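# Remove the box lid and set it top-up on the table

## Task

Lift the lid off the box and put it down flat on the table, top side up, resting entirely on the table and clear of the box, then release it. The box must stay upright. The lid must never be loose in the air more than a few centimetres above the table, though small hops while it still sits on the box are acceptable. The result only counts if the lid stays that way without the robot holding it.

## Robot and tools

Robot: two xArm7-type arms, left_arm and right_arm, each with seven revolute joints and a parallel two-finger gripper. Both arms work in one scene frame. Its origin is on the table surface midway between the arms, +z is up, +x points out over the table, and left_arm sits on the +y side. The names left and right refer to the arms, not to image sides. Base of left_arm: (+0.023, +0.367, 0) m, quat_wxyz (+1.000, 0, 0, -0.009). Base of right_arm: (-0.030, -0.380, 0) m, quat_wxyz (+0.998, 0, 0, +0.058).

Gripper: fingers extend along the gripper's +z axis and close along its y axis. end_effector_position is the point between the pads when closed, roughly 2 cm short of the fingertips. Closing pushes the tips about 10 mm further along +z. Printed hand positions can be off, more so when the arm is stretched far.

Tool execute_actions, argument "actions": a list holding zero or one item. An empty list only reports the current state. An item with "rows" (1 to 15 rows) and optional "steps" (1 to 15, default 15; each step is 1/30 s) is a motion; each row applies for one step and the final row repeats if steps outnumber rows. An item with only "steps" (up to 300) is a wait: no new command, it returns when that many steps have passed since the previous result, and time spent replying counts toward it. Optional "pictures" (boolean) chooses whether camera images come back; by default they do. A refused call moves nothing.

Row layout: one list of 16 numbers, each in [-1, 1], covering both arms even if only one moves. Order: left_arm waist, shoulder, upper arm roll, elbow, forearm roll, wrist pitch, wrist roll, opening; then the same eight for right_arm. The seven joint values are offsets, not targets: each is measured from that arm's joint angles in the most recent result that lists them (before any such result in the scene, or for later calls within the same reply, from the arm's angles when the action begins). They are not relative to the previous row. Scale: 1.0 equals 2.036 rad. Therefore a row of all-zero joint values pulls the arm back to those reference angles; it is not a pause. The opening value is absolute: +1 fully open, -1 closed.

Joint ranges (rad), same order: waist -6.283 to 6.283, shoulder -2.059 to 2.094, upper arm roll -6.283 to 6.283, elbow -0.192 to 3.927, forearm roll -6.283 to 6.283, wrist pitch -1.693 to 3.142, wrist roll -6.283 to 6.283. A request more than 0.010 rad outward past a stated end is refused; the true end may differ by up to 0.010 rad, and requests beyond it are clipped, reported as "joint sent to its limit" (possibly about an earlier action). Lack of that line does not prove more room exists.

Motion limits: joint targets move at most 3.14 rad/s, taking 0.16 s to reach that speed; an arm's joints are slowed together so they finish together. Each step a joint's target stays within 0.623 rad of its measured angle, and if targets would place the gripper over 70 mm from where it is now, they are all scaled toward the measured angles. Big moves therefore take several calls.

Result lines: the state line 'left_arm: … | right_arm: …' gives gripper position (m), quat_wxyz and linear/angular velocities in the scene frame. Joint positions and Joint velocities give, per arm, the seven joints (rad, rad/s) then the finger gap (m, m/s; 0.084 m is fully open). grip_measured is the measured opening on the command scale. "joint command not followed" means a clearance check altered or blocked joint targets on some steps; the rest of the row still ran. HELD flags steps where your row was partly or wholly not sent. MOTOR HOT appears from 65 °C; at 80 °C an OVER-TEMPERATURE FAULT brakes that arm until it cools. A TORQUE FAULT happens when contact torque hits a joint's load limit (waist 47.5, shoulder 47.5, upper arm roll 28.5, elbow 28.5, forearm roll 28.5, wrist pitch 19, wrist roll 19 N m, held load included): the arm backs that joint off, pauses 10 seconds and drops the remainder of the call.

Between calls the simulation keeps running while you think and write; arms continue toward the last row sent until they have all nearly stopped or any step is HELD, after which only a new action moves them further. Fingers still in motion finish closing or opening.

Gripping: to hold something, command an opening well below grip_measured; the lower, the harder the squeeze (roughly 24 N per pad for objects up to about 6 cm wide). -1 gives full force on parts about 0.5 mm thick or more. Re-sending the read grip_measured still presses lightly; wide parts may slip. Closing fast can press harder, sometimes enough to spring the fingers open. Holding a load warms the motors.

zoom_image: "camera" is one of cam_high, cam_low, cam_left_wrist, cam_right_wrist (all 896x504); "region" is [x0, y0, x1, y1] in pixels from the top-left, at most 504 by 504. It returns a closer look at that camera's latest image. Wrist camera frame: +z forward, +x right in image, +y down.

read_manual: optional "section" (only "licences"); returns URDF licence text and moves nothing.

finished_scene: "scene" is the number of the scene to close. It is final and reports whether the task succeeded; the next scene's task comes in its result. Replying without any tool call ends everything. If resuming from a summary, first send an empty actions list to learn the current scene and task.

Avoid: dropping the lid or letting it fly more than a few centimetres above the table, knocking anything off the table, tipping the box, slamming or pressing hard into objects, arms colliding or pushing each other, and overheating motors. Loose objects may occasionally get a brief push from outside. Release the lid at the end so it rests unaided.

Each tool is called after "Call:" as name(argument=value, ...) on one line, values as JSON.

## Session

Call:
execute_actions(actions=[])

Scene clock: 0.00 s of 4100.00 s.
left_arm: end_effector_position=(+0.4207, +0.3616, +0.2466) grip_measured=+1.00 end_effector_quat_wxyz=(-0.001, +1.000, -0.008, -0.004) end_effector_velocity=(+0.000, +0.000, +0.001) end_effector_angular_velocity=(+0.000, -0.002, +0.002) | right_arm: end_effector_position=(+0.3413, -0.4079, +0.2053) grip_measured=+1.00 end_effector_quat_wxyz=(-0.065, +0.635, +0.769, +0.035) end_effector_velocity=(-0.000, +0.000, +0.000) end_effector_angular_velocity=(-0.000, -0.001, +0.001)
Joint positions: left_arm=[ 0.003 -0.246  0.002  0.915  0.002  1.17   0.002  0.084] | right_arm=[ 0.071 -0.264 -0.312  0.797  0.055  1.119 -1.901  0.084]
Joint velocities: left_arm=[-0.    -0.001  0.     0.001  0.    -0.    -0.002  0.   ] | right_arm=[ 0.    -0.001  0.    -0.    -0.     0.    -0.    -0.   ]

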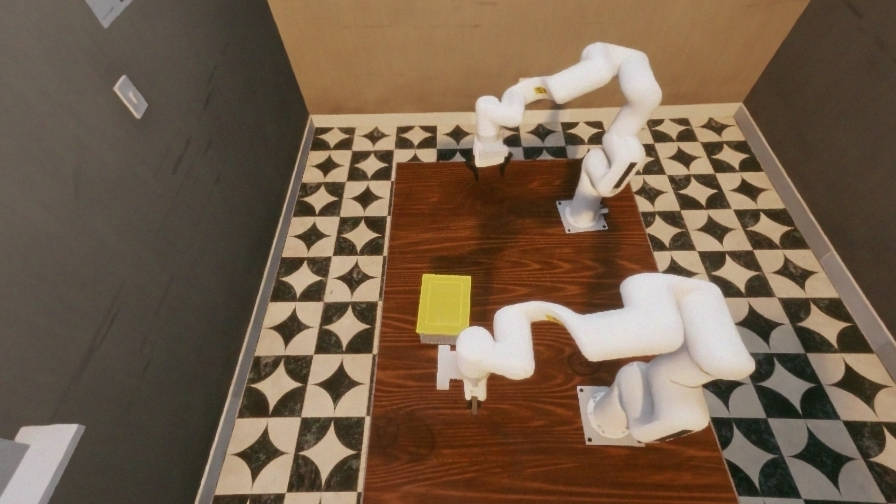

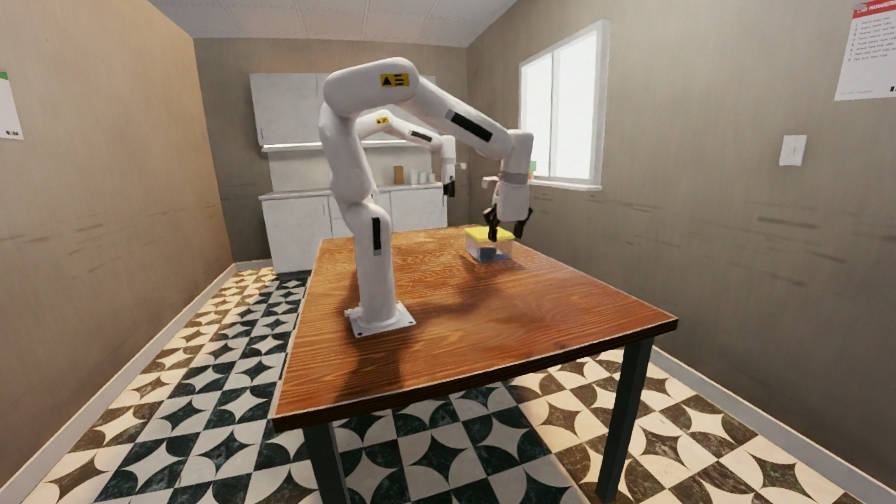

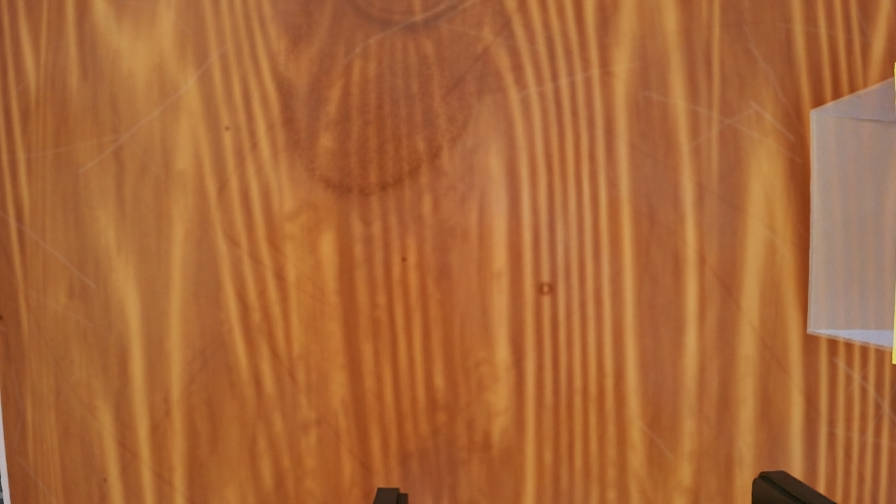

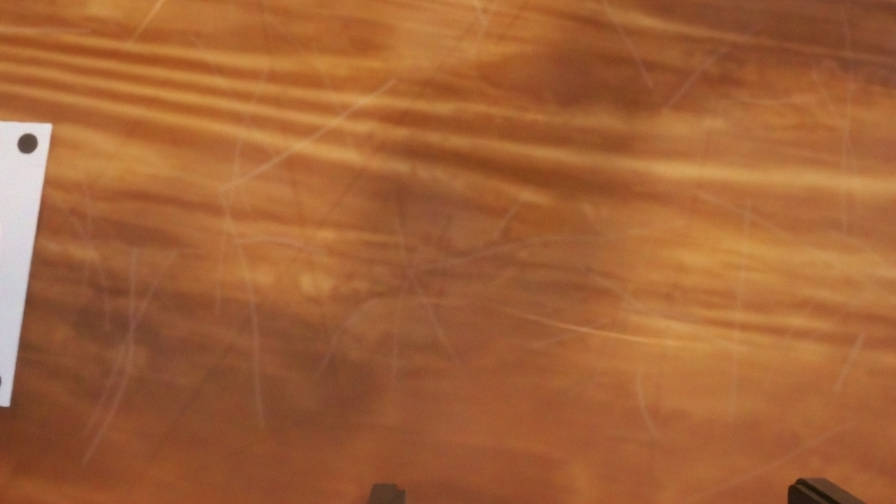

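Call:
zoom_image(camera="cam_high", region=[390, 250, 510, 370])

Call:
zoom_image(camera="cam_low", region=[440, 200, 540, 280])

Region (390, 250, 510, 370) of cam_high's 896x504 image, scaled by 4.200, with more detail than that image has.

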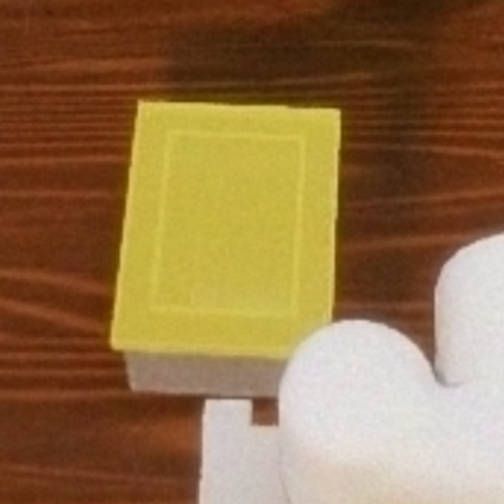

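Region (440, 200, 540, 280) of cam_low's 896x504 image, scaled by 5.040, with more detail than that image has; it fills the top 403 rows of this view, and the rest is white.

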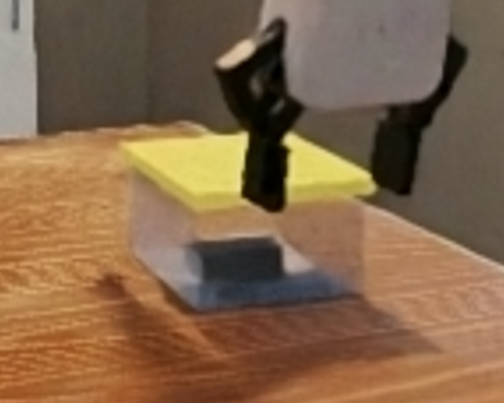

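Call:
execute_actions(actions=[{"rows": [[-0.27,0,0,0,0,0,0,1,0,0,0,0,0,0,0,1]], "steps": 15}])

Scene clock: 58.63 s of 4100.00 s.
left_arm: end_effector_position=(+0.3749, +0.1811, +0.2466) grip_measured=+1.00 end_effector_quat_wxyz=(-0.002, +0.970, -0.242, -0.004) end_effector_velocity=(-0.188, -0.358, +0.002) end_effector_angular_velocity=(+0.000, -0.004, -1.014) | right_arm: end_effector_position=(+0.3413, -0.4079, +0.2053) grip_measured=+1.00 end_effector_quat_wxyz=(-0.065, +0.635, +0.769, +0.035) end_effector_velocity=(+0.000, +0.000, +0.000) end_effector_angular_velocity=(+0.000, -0.001, -0.000)
Joint positions: left_arm=[-0.467 -0.246  0.     0.915  0.002  1.17   0.002  0.084] | right_arm=[ 0.071 -0.264 -0.312  0.797  0.055  1.119 -1.901  0.084]
Joint velocities: left_arm=[-0.999 -0.003 -0.015  0.001 -0.002  0.     0.001 -0.   ] | right_arm=[ 0.    -0.    -0.     0.001  0.    -0.     0.    -0.   ]
Steps of this call (steps 1 to 90: nothing new was sent; then 55.13 s passed at rest; steps 91 to 105: all 15 steps of this action). Readings (joint positions):
91: left_arm=[0.003 -0.246 0.002 0.915 0.002 1.170 0.002] | right_arm=[0.071 -0.264 -0.312 0.797 0.055 1.119 -1.901]
92: left_arm=[-0.003 -0.246 0.003 0.915 0.002 1.170 0.002] | right_arm=[0.071 -0.264 -0.312 0.797 0.055 1.119 -1.901]
94: left_arm=[-0.059 -0.246 0.011 0.915 0.003 1.170 0.002] | right_arm=[0.071 -0.264 -0.312 0.797 0.055 1.119 -1.901]
98: left_arm=[-0.215 -0.246 -0.001 0.915 0.002 1.170 0.002] | right_arm=[0.071 -0.264 -0.312 0.797 0.055 1.119 -1.901]
105: the state above

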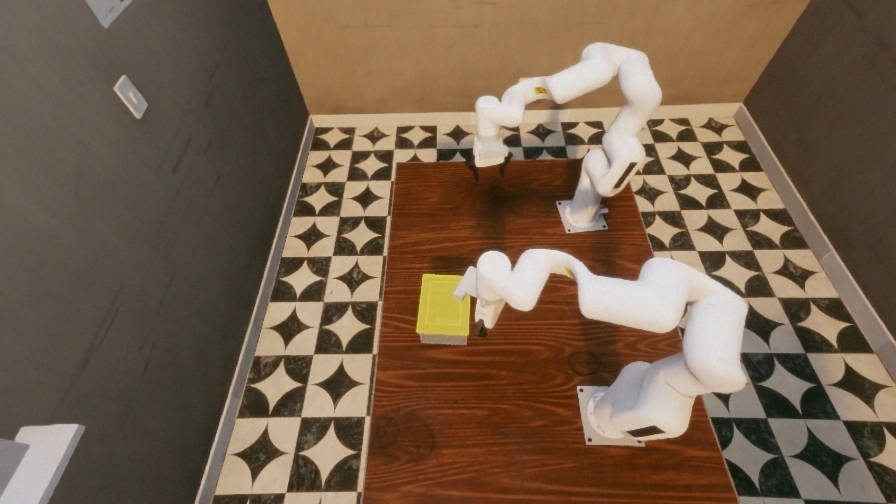

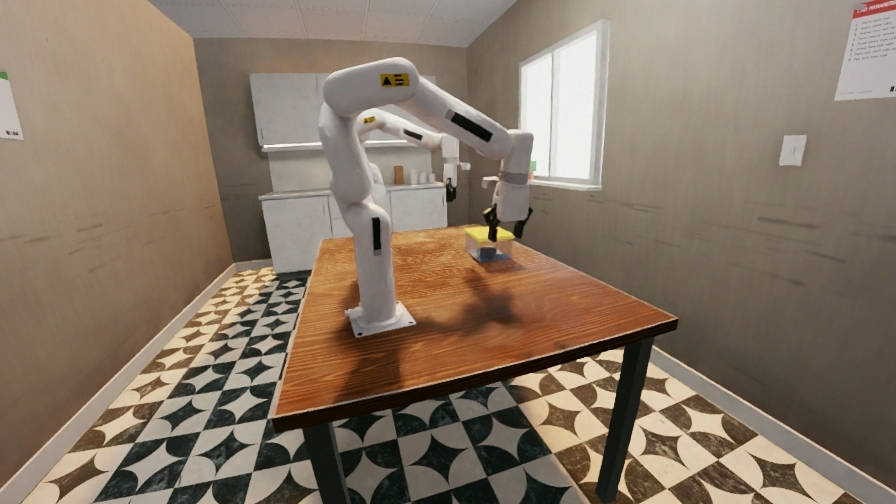

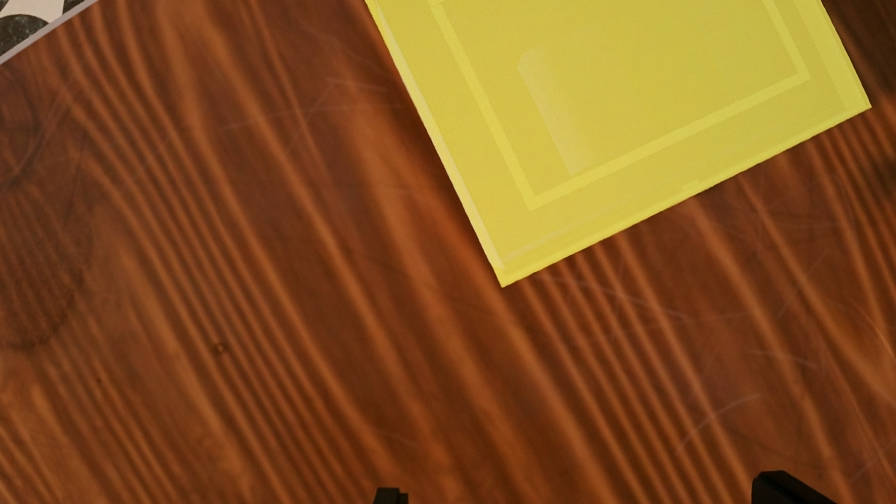

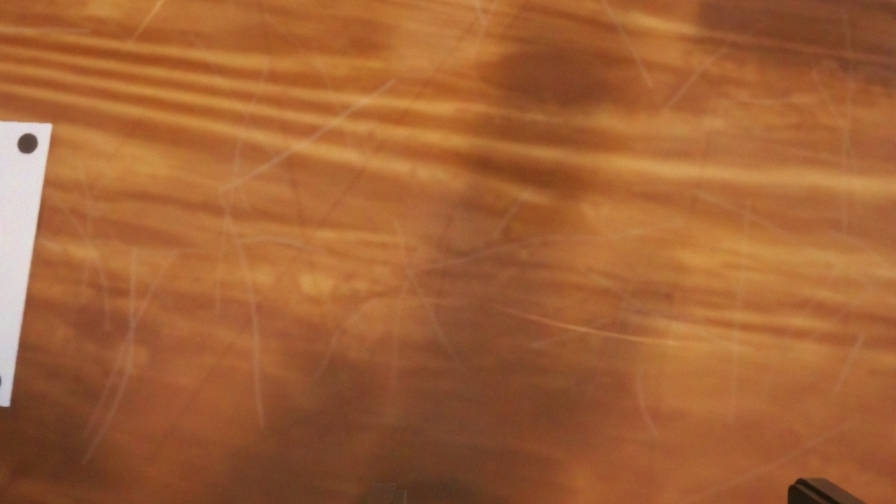

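Call:
execute_actions(actions=[])

Scene clock: 59.87 s of 4100.00 s.
left_arm: end_effector_position=(+0.3594, +0.1543, +0.2466) grip_measured=+1.00 end_effector_quat_wxyz=(-0.002, +0.960, -0.279, -0.004) end_effector_velocity=(-0.000, +0.000, -0.001) end_effector_angular_velocity=(+0.002, +0.001, -0.001) | right_arm: end_effector_position=(+0.3413, -0.4079, +0.2053) grip_measured=+1.00 end_effector_quat_wxyz=(-0.065, +0.635, +0.769, +0.035) end_effector_velocity=(+0.000, +0.000, +0.000) end_effector_angular_velocity=(-0.000, -0.001, +0.000)
Joint positions: left_arm=[-0.547 -0.246  0.002  0.915  0.002  1.17   0.002  0.084] | right_arm=[ 0.071 -0.264 -0.312  0.797  0.055  1.119 -1.901  0.084]
Joint velocities: left_arm=[ 0.     0.002 -0.    -0.     0.001  0.     0.001 -0.   ] | right_arm=[ 0. -0.  0.  0.  0. -0.  0.  0.]
Steps of this call (steps 1 to 30: the robot went on to your last target; steps 31 to 37: nothing new was sent). Readings (joint positions):
1: left_arm=[-0.498 -0.246 -0.001 0.915 0.002 1.170 0.002] | right_arm=[0.071 -0.264 -0.312 0.797 0.055 1.119 -1.901]
2: left_arm=[-0.521 -0.246 -0.002 0.915 0.002 1.170 0.002] | right_arm=[0.071 -0.264 -0.312 0.797 0.055 1.119 -1.901]
4: left_arm=[-0.541 -0.247 -0.003 0.915 0.002 1.171 0.002] | right_arm=[0.071 -0.264 -0.312 0.797 0.055 1.119 -1.901]
8: left_arm=[-0.544 -0.246 0.004 0.915 0.002 1.171 0.002] | right_arm=[0.071 -0.264 -0.312 0.797 0.055 1.119 -1.901]
37: the state above
All arms were judged still, so your last target was given up. Only a new action makes them travel on or press farther. Fingers that are still opening or closing keep moving.

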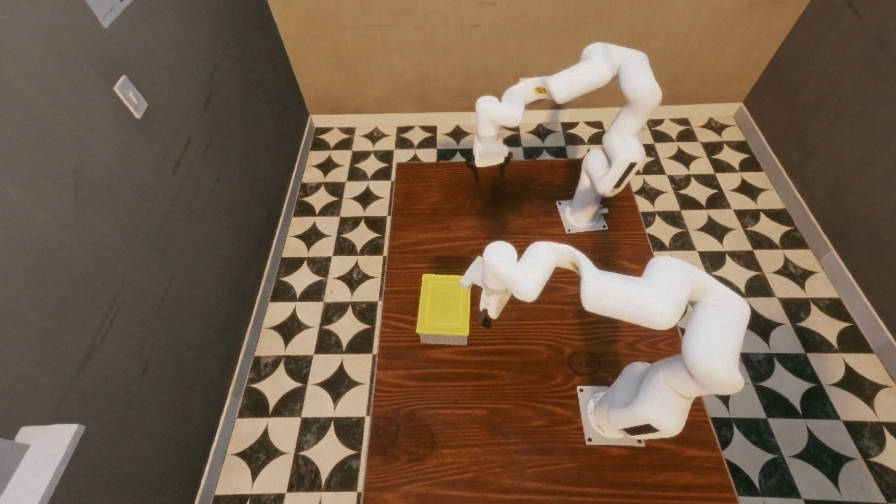

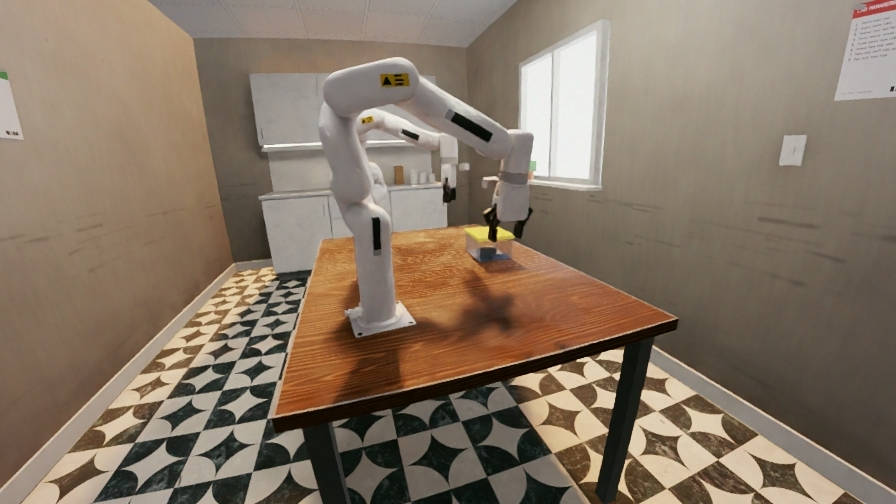

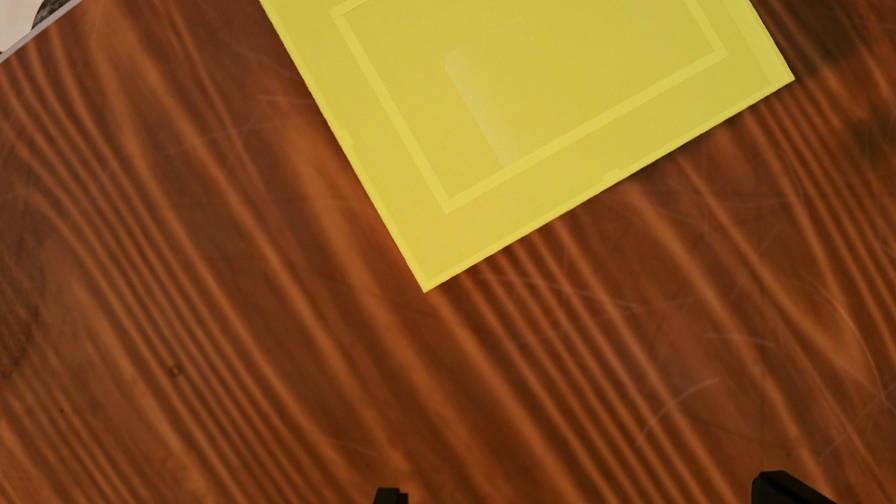

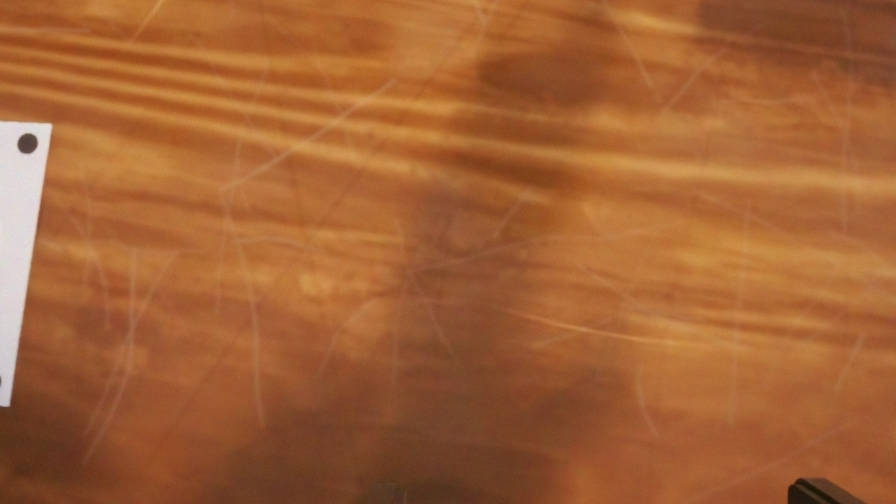

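Call:
execute_actions(actions=[{"rows": [[0.2392,0.1945,-0.001,0.0442,-0.5157,-0.1076,0.3325,0.2,0.0673,0.3016,0.1532,0.2318,0.5201,-0.1356,0.693,0.2]], "steps": 15}], pictures=false)

Call:
execute_actions(actions=[{"steps": 45}])

Scene clock: 168.57 s of 4100.00 s.
left_arm: end_effector_position=(+0.4821, +0.1752, +0.1854) grip_measured=+0.19 end_effector_quat_wxyz=(+0.321, +0.940, -0.107, +0.030) end_effector_velocity=(+0.351, +0.083, -0.006) end_effector_angular_velocity=(-1.624, -0.148, +1.549) | right_arm: end_effector_position=(+0.4514, -0.2399, +0.1955) grip_measured=+0.19 end_effector_quat_wxyz=(-0.155, +0.784, +0.586, +0.131) end_effector_velocity=(+0.171, +0.413, -0.017) end_effector_angular_velocity=(+0.966, +0.513, -1.529)
Joint positions: left_arm=[-0.13   0.093  0.001  0.991 -0.815  0.984  0.577  0.052] | right_arm=[ 0.148  0.079 -0.137  1.061  0.509  0.965 -1.447  0.052]
Joint velocities: left_arm=[ 0.722  0.583  0.006  0.132 -2.314 -0.323  1.015 -0.   ] | right_arm=[ 0.146  0.656  0.33   0.502  1.287 -0.294  1.285 -0.   ]
Steps of this call (steps 1 to 90: nothing new was sent; then 105.20 s passed at rest; steps 91 to 105: all 15 steps of this action). Readings (joint positions):
91: left_arm=[-0.546 -0.246 0.002 0.915 0.002 1.170 0.002] | right_arm=[0.071 -0.264 -0.312 0.797 0.055 1.119 -1.900]
92: left_arm=[-0.542 -0.243 0.000 0.917 -0.005 1.168 0.010] | right_arm=[0.072 -0.258 -0.310 0.802 0.062 1.116 -1.893]
94: left_arm=[-0.495 -0.207 -0.006 0.929 -0.069 1.145 0.074] | right_arm=[0.081 -0.206 -0.288 0.844 0.117 1.092 -1.838]
98: left_arm=[-0.338 -0.075 0.004 0.952 -0.289 1.077 0.282] | right_arm=[0.110 -0.089 -0.222 0.932 0.246 1.041 -1.710]
105: the state above

Scene clock: 170.07 s of 4100.00 s.
left_arm: end_effector_position=(+0.5193, +0.1880, +0.1859) grip_measured=+0.19 end_effector_quat_wxyz=(+0.388, +0.918, -0.032, +0.076) end_effector_velocity=(-0.000, -0.000, -0.001) end_effector_angular_velocity=(-0.001, +0.003, +0.001) | right_arm: end_effector_position=(+0.5101, -0.0699, +0.1940) grip_measured=+0.19 end_effector_quat_wxyz=(-0.404, +0.912, +0.027, +0.066) end_effector_velocity=(-0.000, -0.000, +0.000) end_effector_angular_velocity=(+0.000, -0.000, +0.000)
Joint positions: left_arm=[-0.06   0.15  -0.     1.005 -1.048  0.951  0.679  0.052] | right_arm=[ 0.208  0.35  -0.     1.269  1.114  0.843 -0.49   0.052]
Joint velocities: left_arm=[-0.     0.001 -0.    -0.001 -0.001  0.    -0.001 -0.   ] | right_arm=[-0.    -0.001  0.    -0.001 -0.    -0.     0.     0.   ]
Steps of this call (steps 1 to 45: the robot went on to your last target). Readings (joint positions):
1: left_arm=[-0.108 0.111 0.001 0.996 -0.887 0.974 0.608] | right_arm=[0.153 0.101 -0.127 1.077 0.553 0.956 -1.403]
2: left_arm=[-0.089 0.126 0.002 0.999 -0.947 0.965 0.634] | right_arm=[0.157 0.122 -0.116 1.093 0.598 0.946 -1.357]
4: left_arm=[-0.066 0.144 0.003 1.002 -1.020 0.955 0.666] | right_arm=[0.167 0.163 -0.095 1.125 0.691 0.928 -1.254]
8: left_arm=[-0.061 0.148 -0.002 1.005 -1.045 0.952 0.677] | right_arm=[0.184 0.242 -0.055 1.186 0.870 0.892 -0.993]
45: the state above
All arms were judged still, so your last target was given up. Only a new action makes them travel on or press farther. Fingers that are still opening or closing keep moving.

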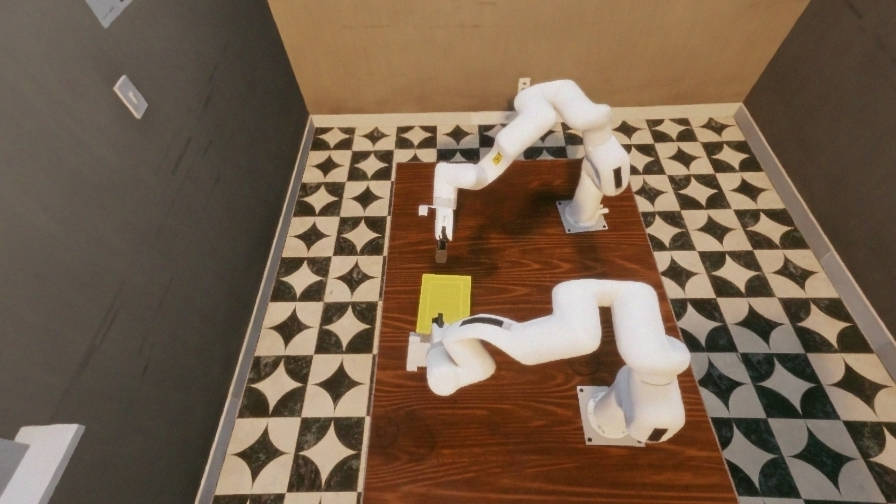

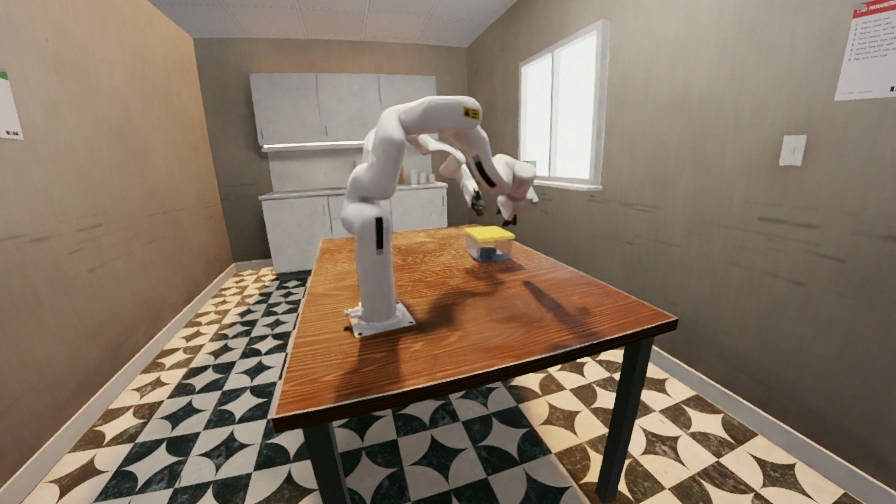

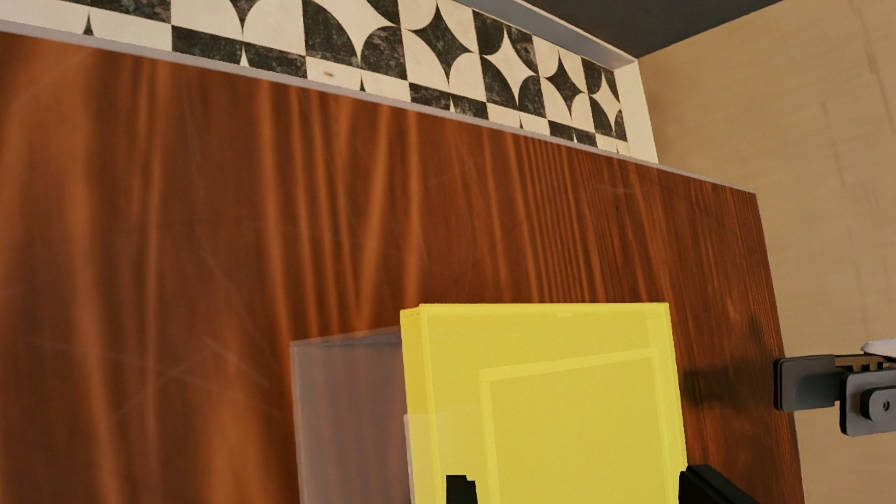

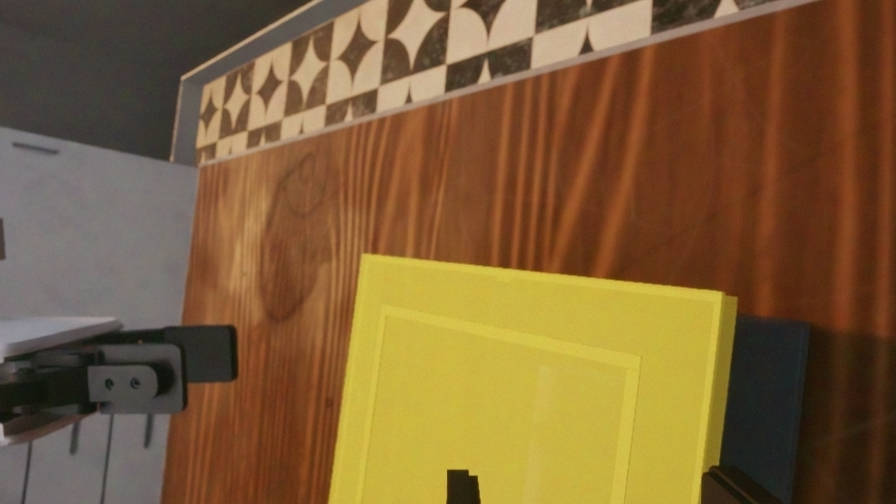

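Call:
zoom_image(camera="cam_left_wrist", region=[270, 280, 520, 504])

Call:
zoom_image(camera="cam_low", region=[450, 210, 530, 270])

Region (270, 280, 520, 504) of cam_left_wrist's 896x504 image, scaled by 2.016, with more detail than that image has; it fills the top 452 rows of this view, and the rest is white.

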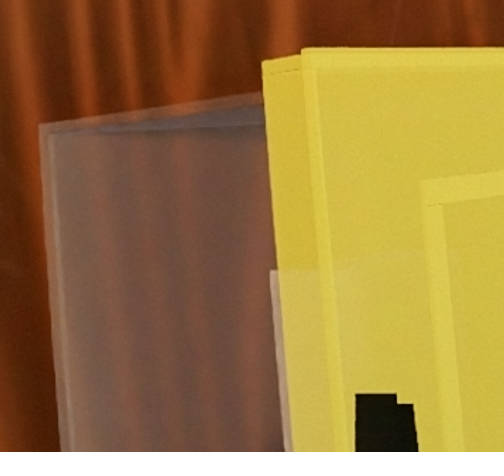

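Region (450, 210, 530, 270) of cam_low's 896x504 image, scaled by 6.300, with more detail than that image has; it fills the top 378 rows of this view, and the rest is white.

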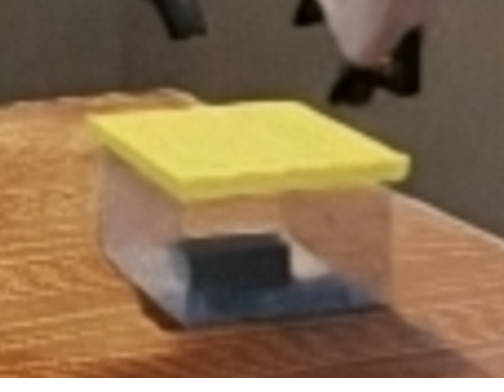

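Call:
execute_actions(actions=[{"rows": [[0,0.0751,0,0,0,0,0,0.5,0,0.0683,0,0,0,0,0,0.5]], "steps": 15}], pictures=false)

Call:
execute_actions(actions=[{"steps": 15}])

Scene clock: 206.70 s of 4100.00 s.
left_arm: end_effector_position=(+0.5021, +0.1893, +0.1109) grip_measured=+0.49 end_effector_quat_wxyz=(+0.384, +0.923, -0.004, +0.008) end_effector_velocity=(-0.009, +0.001, -0.011) end_effector_angular_velocity=(+0.002, +0.029, -0.001) | right_arm: end_effector_position=(+0.4963, -0.0747, +0.1125) grip_measured=+0.49 end_effector_quat_wxyz=(-0.385, +0.923, +0.002, +0.007) end_effector_velocity=(-0.009, -0.003, -0.015) end_effector_angular_velocity=(-0.009, +0.030, +0.001)
Joint positions: left_arm=[-0.06   0.3   -0.     1.007 -1.048  0.951  0.679  0.065] | right_arm=[ 0.208  0.487 -0.001  1.271  1.114  0.843 -0.49   0.065]
Joint velocities: left_arm=[ 0.     0.01   0.    -0.017  0.001  0.002 -0.     0.   ] | right_arm=[-0.     0.011 -0.    -0.02  -0.001  0.002  0.     0.   ]
Steps of this call (steps 1 to 90: nothing new was sent; then 33.13 s passed at rest; steps 91 to 105: all 15 steps of this action). Readings (joint positions):
91: left_arm=[-0.060 0.150 -0.000 1.005 -1.048 0.951 0.679] | right_arm=[0.208 0.350 -0.000 1.269 1.114 0.843 -0.490]
92: left_arm=[-0.060 0.155 -0.000 1.006 -1.048 0.951 0.679] | right_arm=[0.208 0.355 -0.000 1.271 1.114 0.843 -0.490]
94: left_arm=[-0.060 0.203 -0.001 1.013 -1.048 0.951 0.679] | right_arm=[0.208 0.399 -0.000 1.278 1.114 0.843 -0.490]
98: left_arm=[-0.059 0.302 -0.000 0.996 -1.047 0.952 0.679] | right_arm=[0.208 0.488 -0.000 1.259 1.113 0.844 -0.490]
105: the state above

Scene clock: 207.20 s of 4100.00 s.
left_arm: end_effector_position=(+0.5011, +0.1894, +0.1093) grip_measured=+0.49 end_effector_quat_wxyz=(+0.384, +0.924, -0.003, +0.006) end_effector_velocity=(+0.000, -0.000, -0.000) end_effector_angular_velocity=(-0.000, -0.000, -0.001) | right_arm: end_effector_position=(+0.4950, -0.0749, +0.1101) grip_measured=+0.49 end_effector_quat_wxyz=(-0.384, +0.923, +0.001, +0.005) end_effector_velocity=(+0.000, -0.000, -0.000) end_effector_angular_velocity=(-0.000, +0.000, +0.000)
Joint positions: left_arm=[-0.06   0.302 -0.     1.005 -1.048  0.951  0.679  0.065] | right_arm=[ 0.208  0.489 -0.     1.269  1.114  0.843 -0.49   0.065]
Joint velocities: left_arm=[ 0.     0.001 -0.     0.001  0.     0.     0.     0.   ] | right_arm=[-0.     0.001  0.     0.    -0.     0.     0.     0.   ]
Steps of this call (steps 1 to 15: the robot went on to your last target). Readings (joint positions):
1: left_arm=[-0.060 0.301 -0.000 1.006 -1.048 0.951 0.679] | right_arm=[0.208 0.487 -0.001 1.271 1.114 0.843 -0.490]
2: left_arm=[-0.060 0.301 -0.000 1.006 -1.048 0.951 0.679] | right_arm=[0.208 0.488 -0.000 1.270 1.114 0.843 -0.490]
4: left_arm=[-0.060 0.302 -0.000 1.005 -1.048 0.951 0.679] | right_arm=[0.208 0.488 -0.000 1.269 1.114 0.843 -0.490]
8: left_arm=[-0.060 0.302 -0.000 1.005 -1.048 0.951 0.679] | right_arm=[0.208 0.489 -0.000 1.269 1.114 0.843 -0.490]
15: the state above
All arms were judged still, so your last target was given up. Only a new action makes them travel on or press farther. Fingers that are still opening or closing keep moving.

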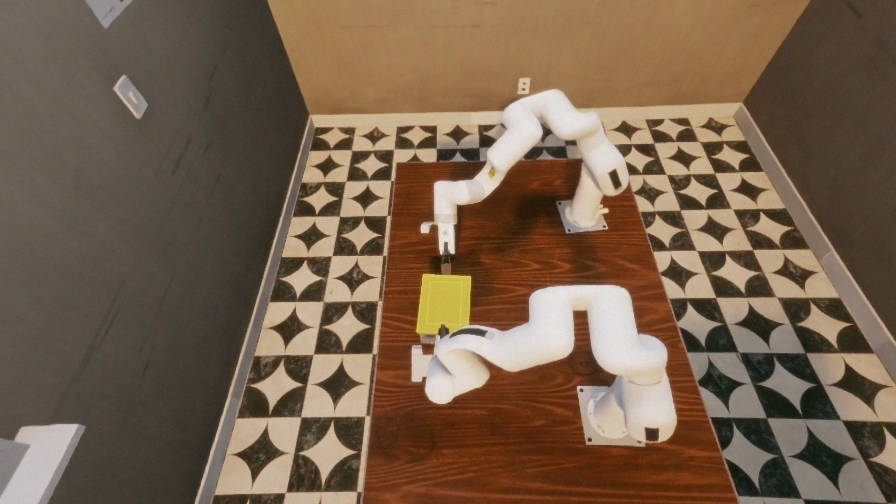

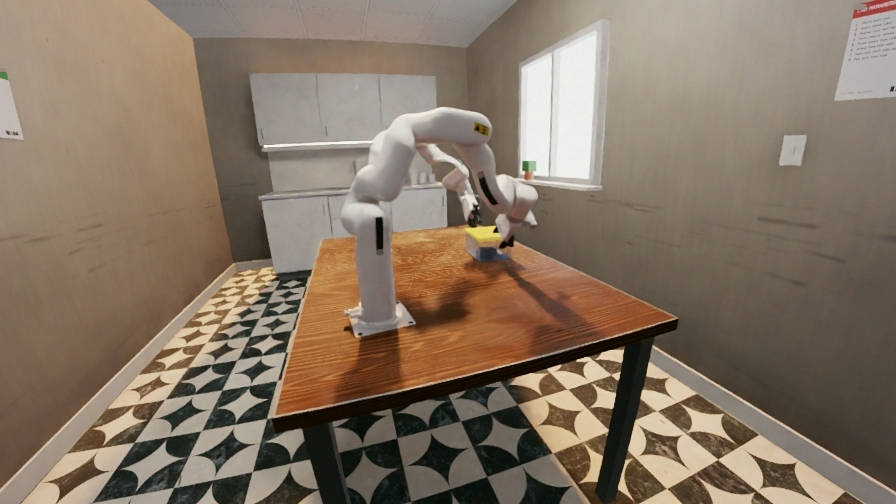

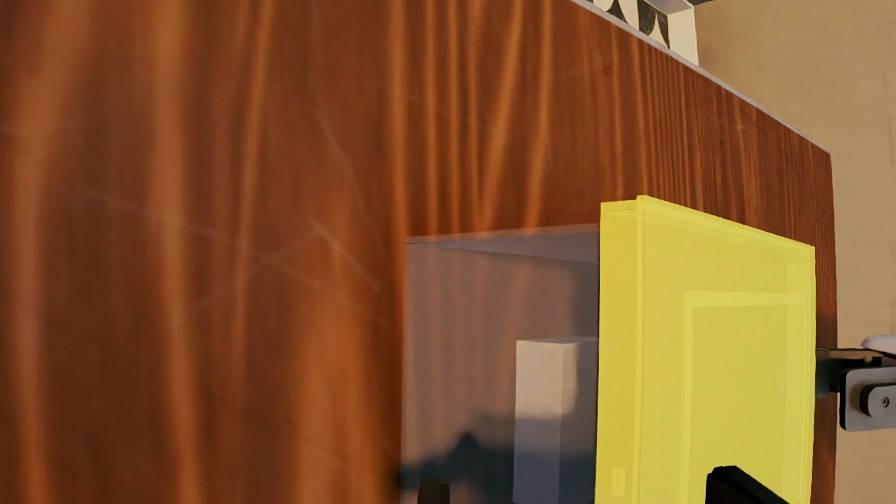

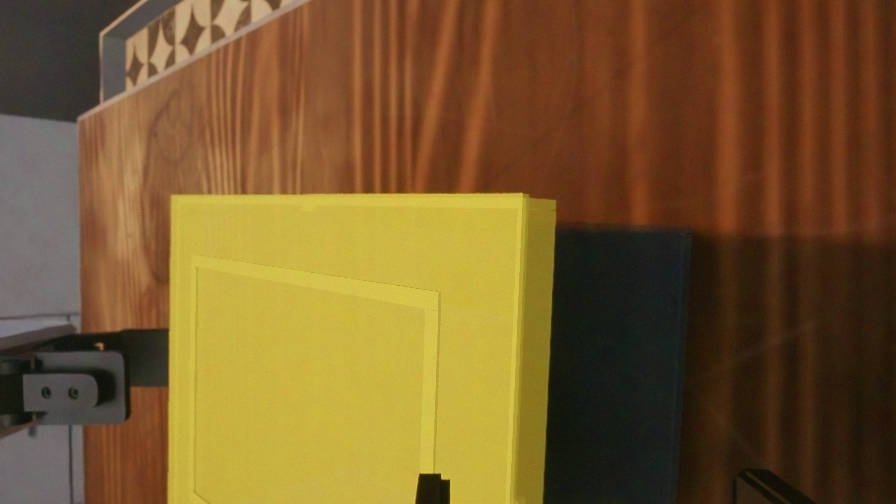

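Call:
execute_actions(actions=[{"rows": [[-0.0434,0.0075,0,0.0118,-0.0165,-0.02,-0.0275,0.5,0.0303,0.0183,0,0.0287,0.0002,-0.0126,0.0308,0.5]], "steps": 15}], pictures=false)

Call:
execute_actions(actions=[{"steps": 12}])

Scene clock: 248.77 s of 4100.00 s.
left_arm: end_effector_position=(+0.5031, +0.1510, +0.1111) grip_measured=+0.49 end_effector_quat_wxyz=(+0.383, +0.924, +0.000, +0.002) end_effector_velocity=(-0.006, -0.015, +0.003) end_effector_angular_velocity=(-0.008, -0.002, -0.031) | right_arm: end_effector_position=(+0.4978, -0.0420, +0.1113) grip_measured=+0.49 end_effector_quat_wxyz=(-0.382, +0.924, -0.001, +0.002) end_effector_velocity=(-0.012, +0.020, +0.002) end_effector_angular_velocity=(+0.013, +0.006, +0.035)
Joint positions: left_arm=[-0.147  0.318  0.001  1.029 -1.081  0.91   0.623  0.065] | right_arm=[ 0.268  0.526 -0.002  1.327  1.114  0.817 -0.428  0.065]
Joint velocities: left_arm=[-0.01  -0.002 -0.02   0.002  0.     0.002  0.001 -0.   ] | right_arm=[ 0.012 -0.     0.024  0.002 -0.     0.004  0.001 -0.   ]
Steps of this call (steps 1 to 90: nothing new was sent; then 38.07 s passed at rest; steps 91 to 105: all 15 steps of this action). Readings (joint positions):
91: left_arm=[-0.060 0.303 -0.000 1.005 -1.048 0.951 0.678] | right_arm=[0.208 0.489 -0.000 1.269 1.114 0.843 -0.490]
92: left_arm=[-0.065 0.303 0.001 1.007 -1.050 0.948 0.674] | right_arm=[0.213 0.492 -0.002 1.274 1.114 0.840 -0.483]
94: left_arm=[-0.103 0.311 0.006 1.018 -1.066 0.928 0.648] | right_arm=[0.240 0.511 -0.007 1.303 1.114 0.827 -0.453]
98: left_arm=[-0.149 0.317 -0.008 1.029 -1.080 0.914 0.625] | right_arm=[0.272 0.525 0.007 1.326 1.114 0.820 -0.430]
105: the state above

Scene clock: 249.17 s of 4100.00 s.
left_arm: end_effector_position=(+0.5026, +0.1498, +0.1112) grip_measured=+0.49 end_effector_quat_wxyz=(+0.383, +0.924, -0.001, +0.001) end_effector_velocity=(-0.001, -0.001, -0.000) end_effector_angular_velocity=(+0.000, +0.002, -0.002) | right_arm: end_effector_position=(+0.4967, -0.0402, +0.1114) grip_measured=+0.49 end_effector_quat_wxyz=(-0.383, +0.924, +0.000, +0.001) end_effector_velocity=(-0.001, +0.001, -0.000) end_effector_angular_velocity=(+0.000, +0.001, +0.002)
Joint positions: left_arm=[-0.148  0.318 -0.     1.029 -1.081  0.911  0.623  0.065] | right_arm=[ 0.27   0.526 -0.     1.327  1.114  0.818 -0.427  0.065]
Joint velocities: left_arm=[-0.001  0.001 -0.001  0.     0.001  0.    -0.001 -0.   ] | right_arm=[ 0.001  0.     0.001 -0.001  0.     0.    -0.     0.   ]
Steps of this call (steps 1 to 12: the robot went on to your last target). Readings (joint positions):
1: left_arm=[-0.147 0.318 0.000 1.029 -1.081 0.911 0.623] | right_arm=[0.269 0.526 -0.002 1.327 1.114 0.818 -0.428]
2: left_arm=[-0.147 0.318 -0.000 1.029 -1.081 0.911 0.623] | right_arm=[0.269 0.526 -0.001 1.327 1.114 0.818 -0.428]
4: left_arm=[-0.148 0.318 -0.000 1.029 -1.081 0.911 0.623] | right_arm=[0.270 0.526 -0.000 1.327 1.114 0.818 -0.428]
8: left_arm=[-0.148 0.318 -0.000 1.029 -1.081 0.911 0.623] | right_arm=[0.270 0.526 -0.000 1.327 1.114 0.818 -0.427]
12: the state above

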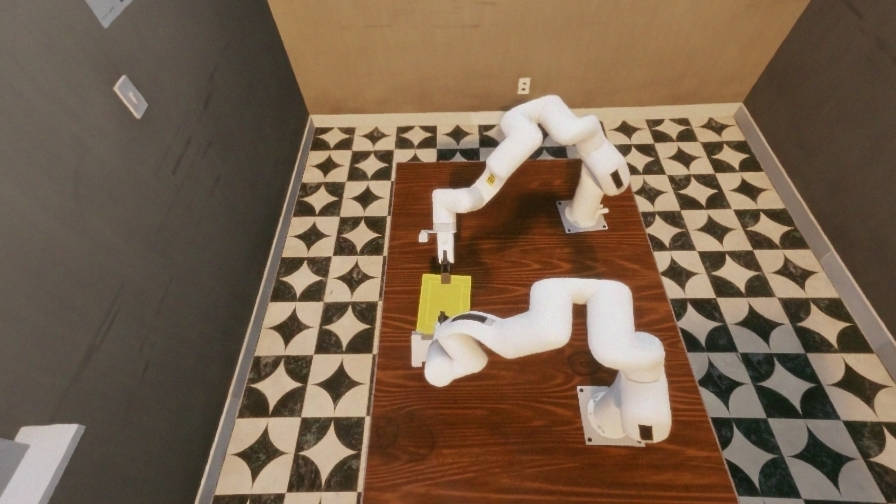

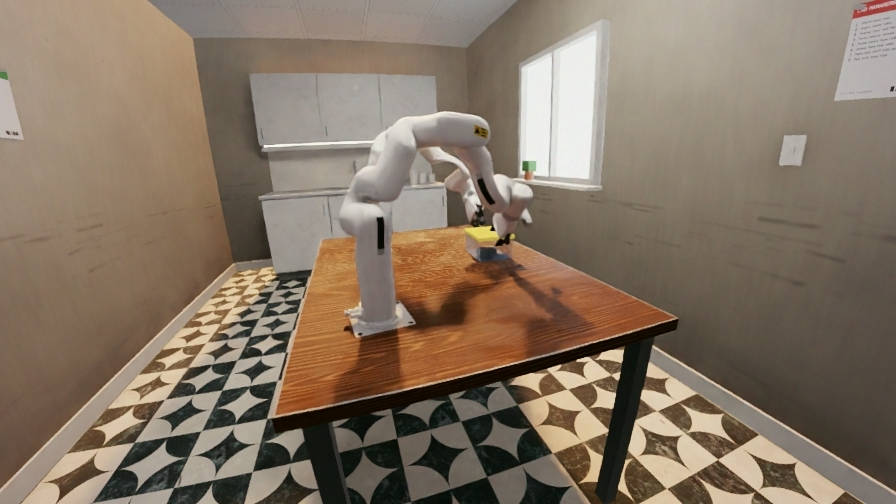

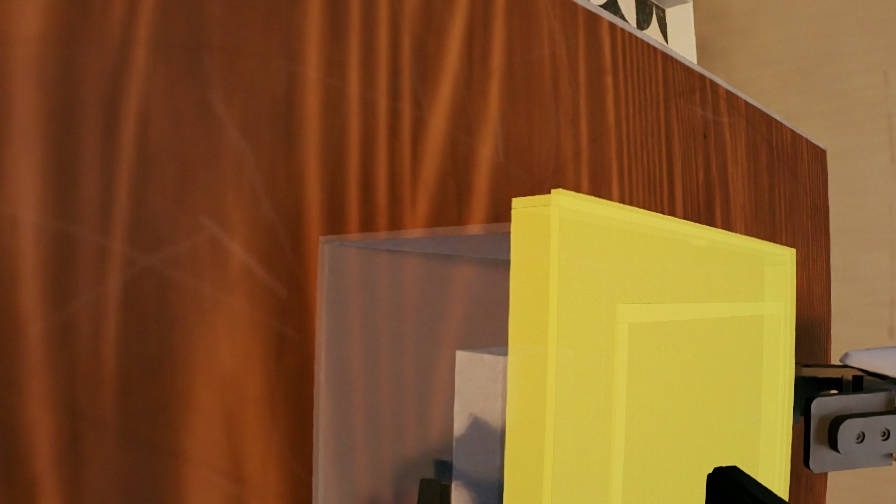

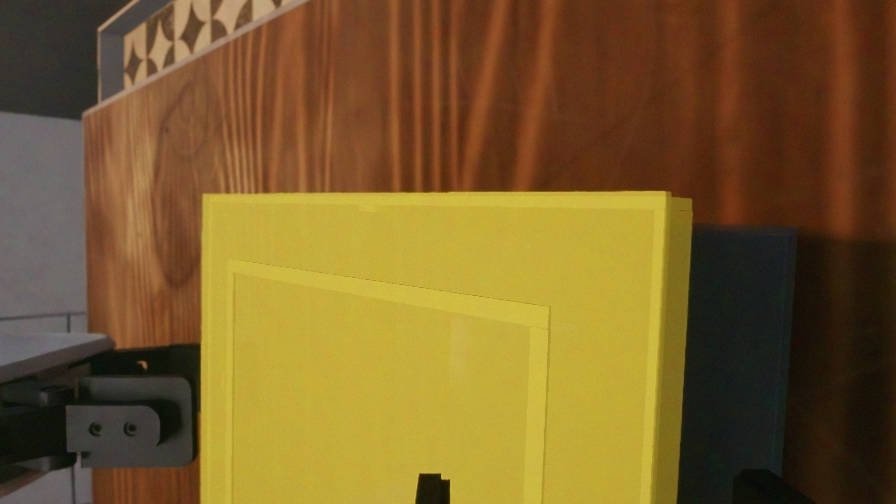

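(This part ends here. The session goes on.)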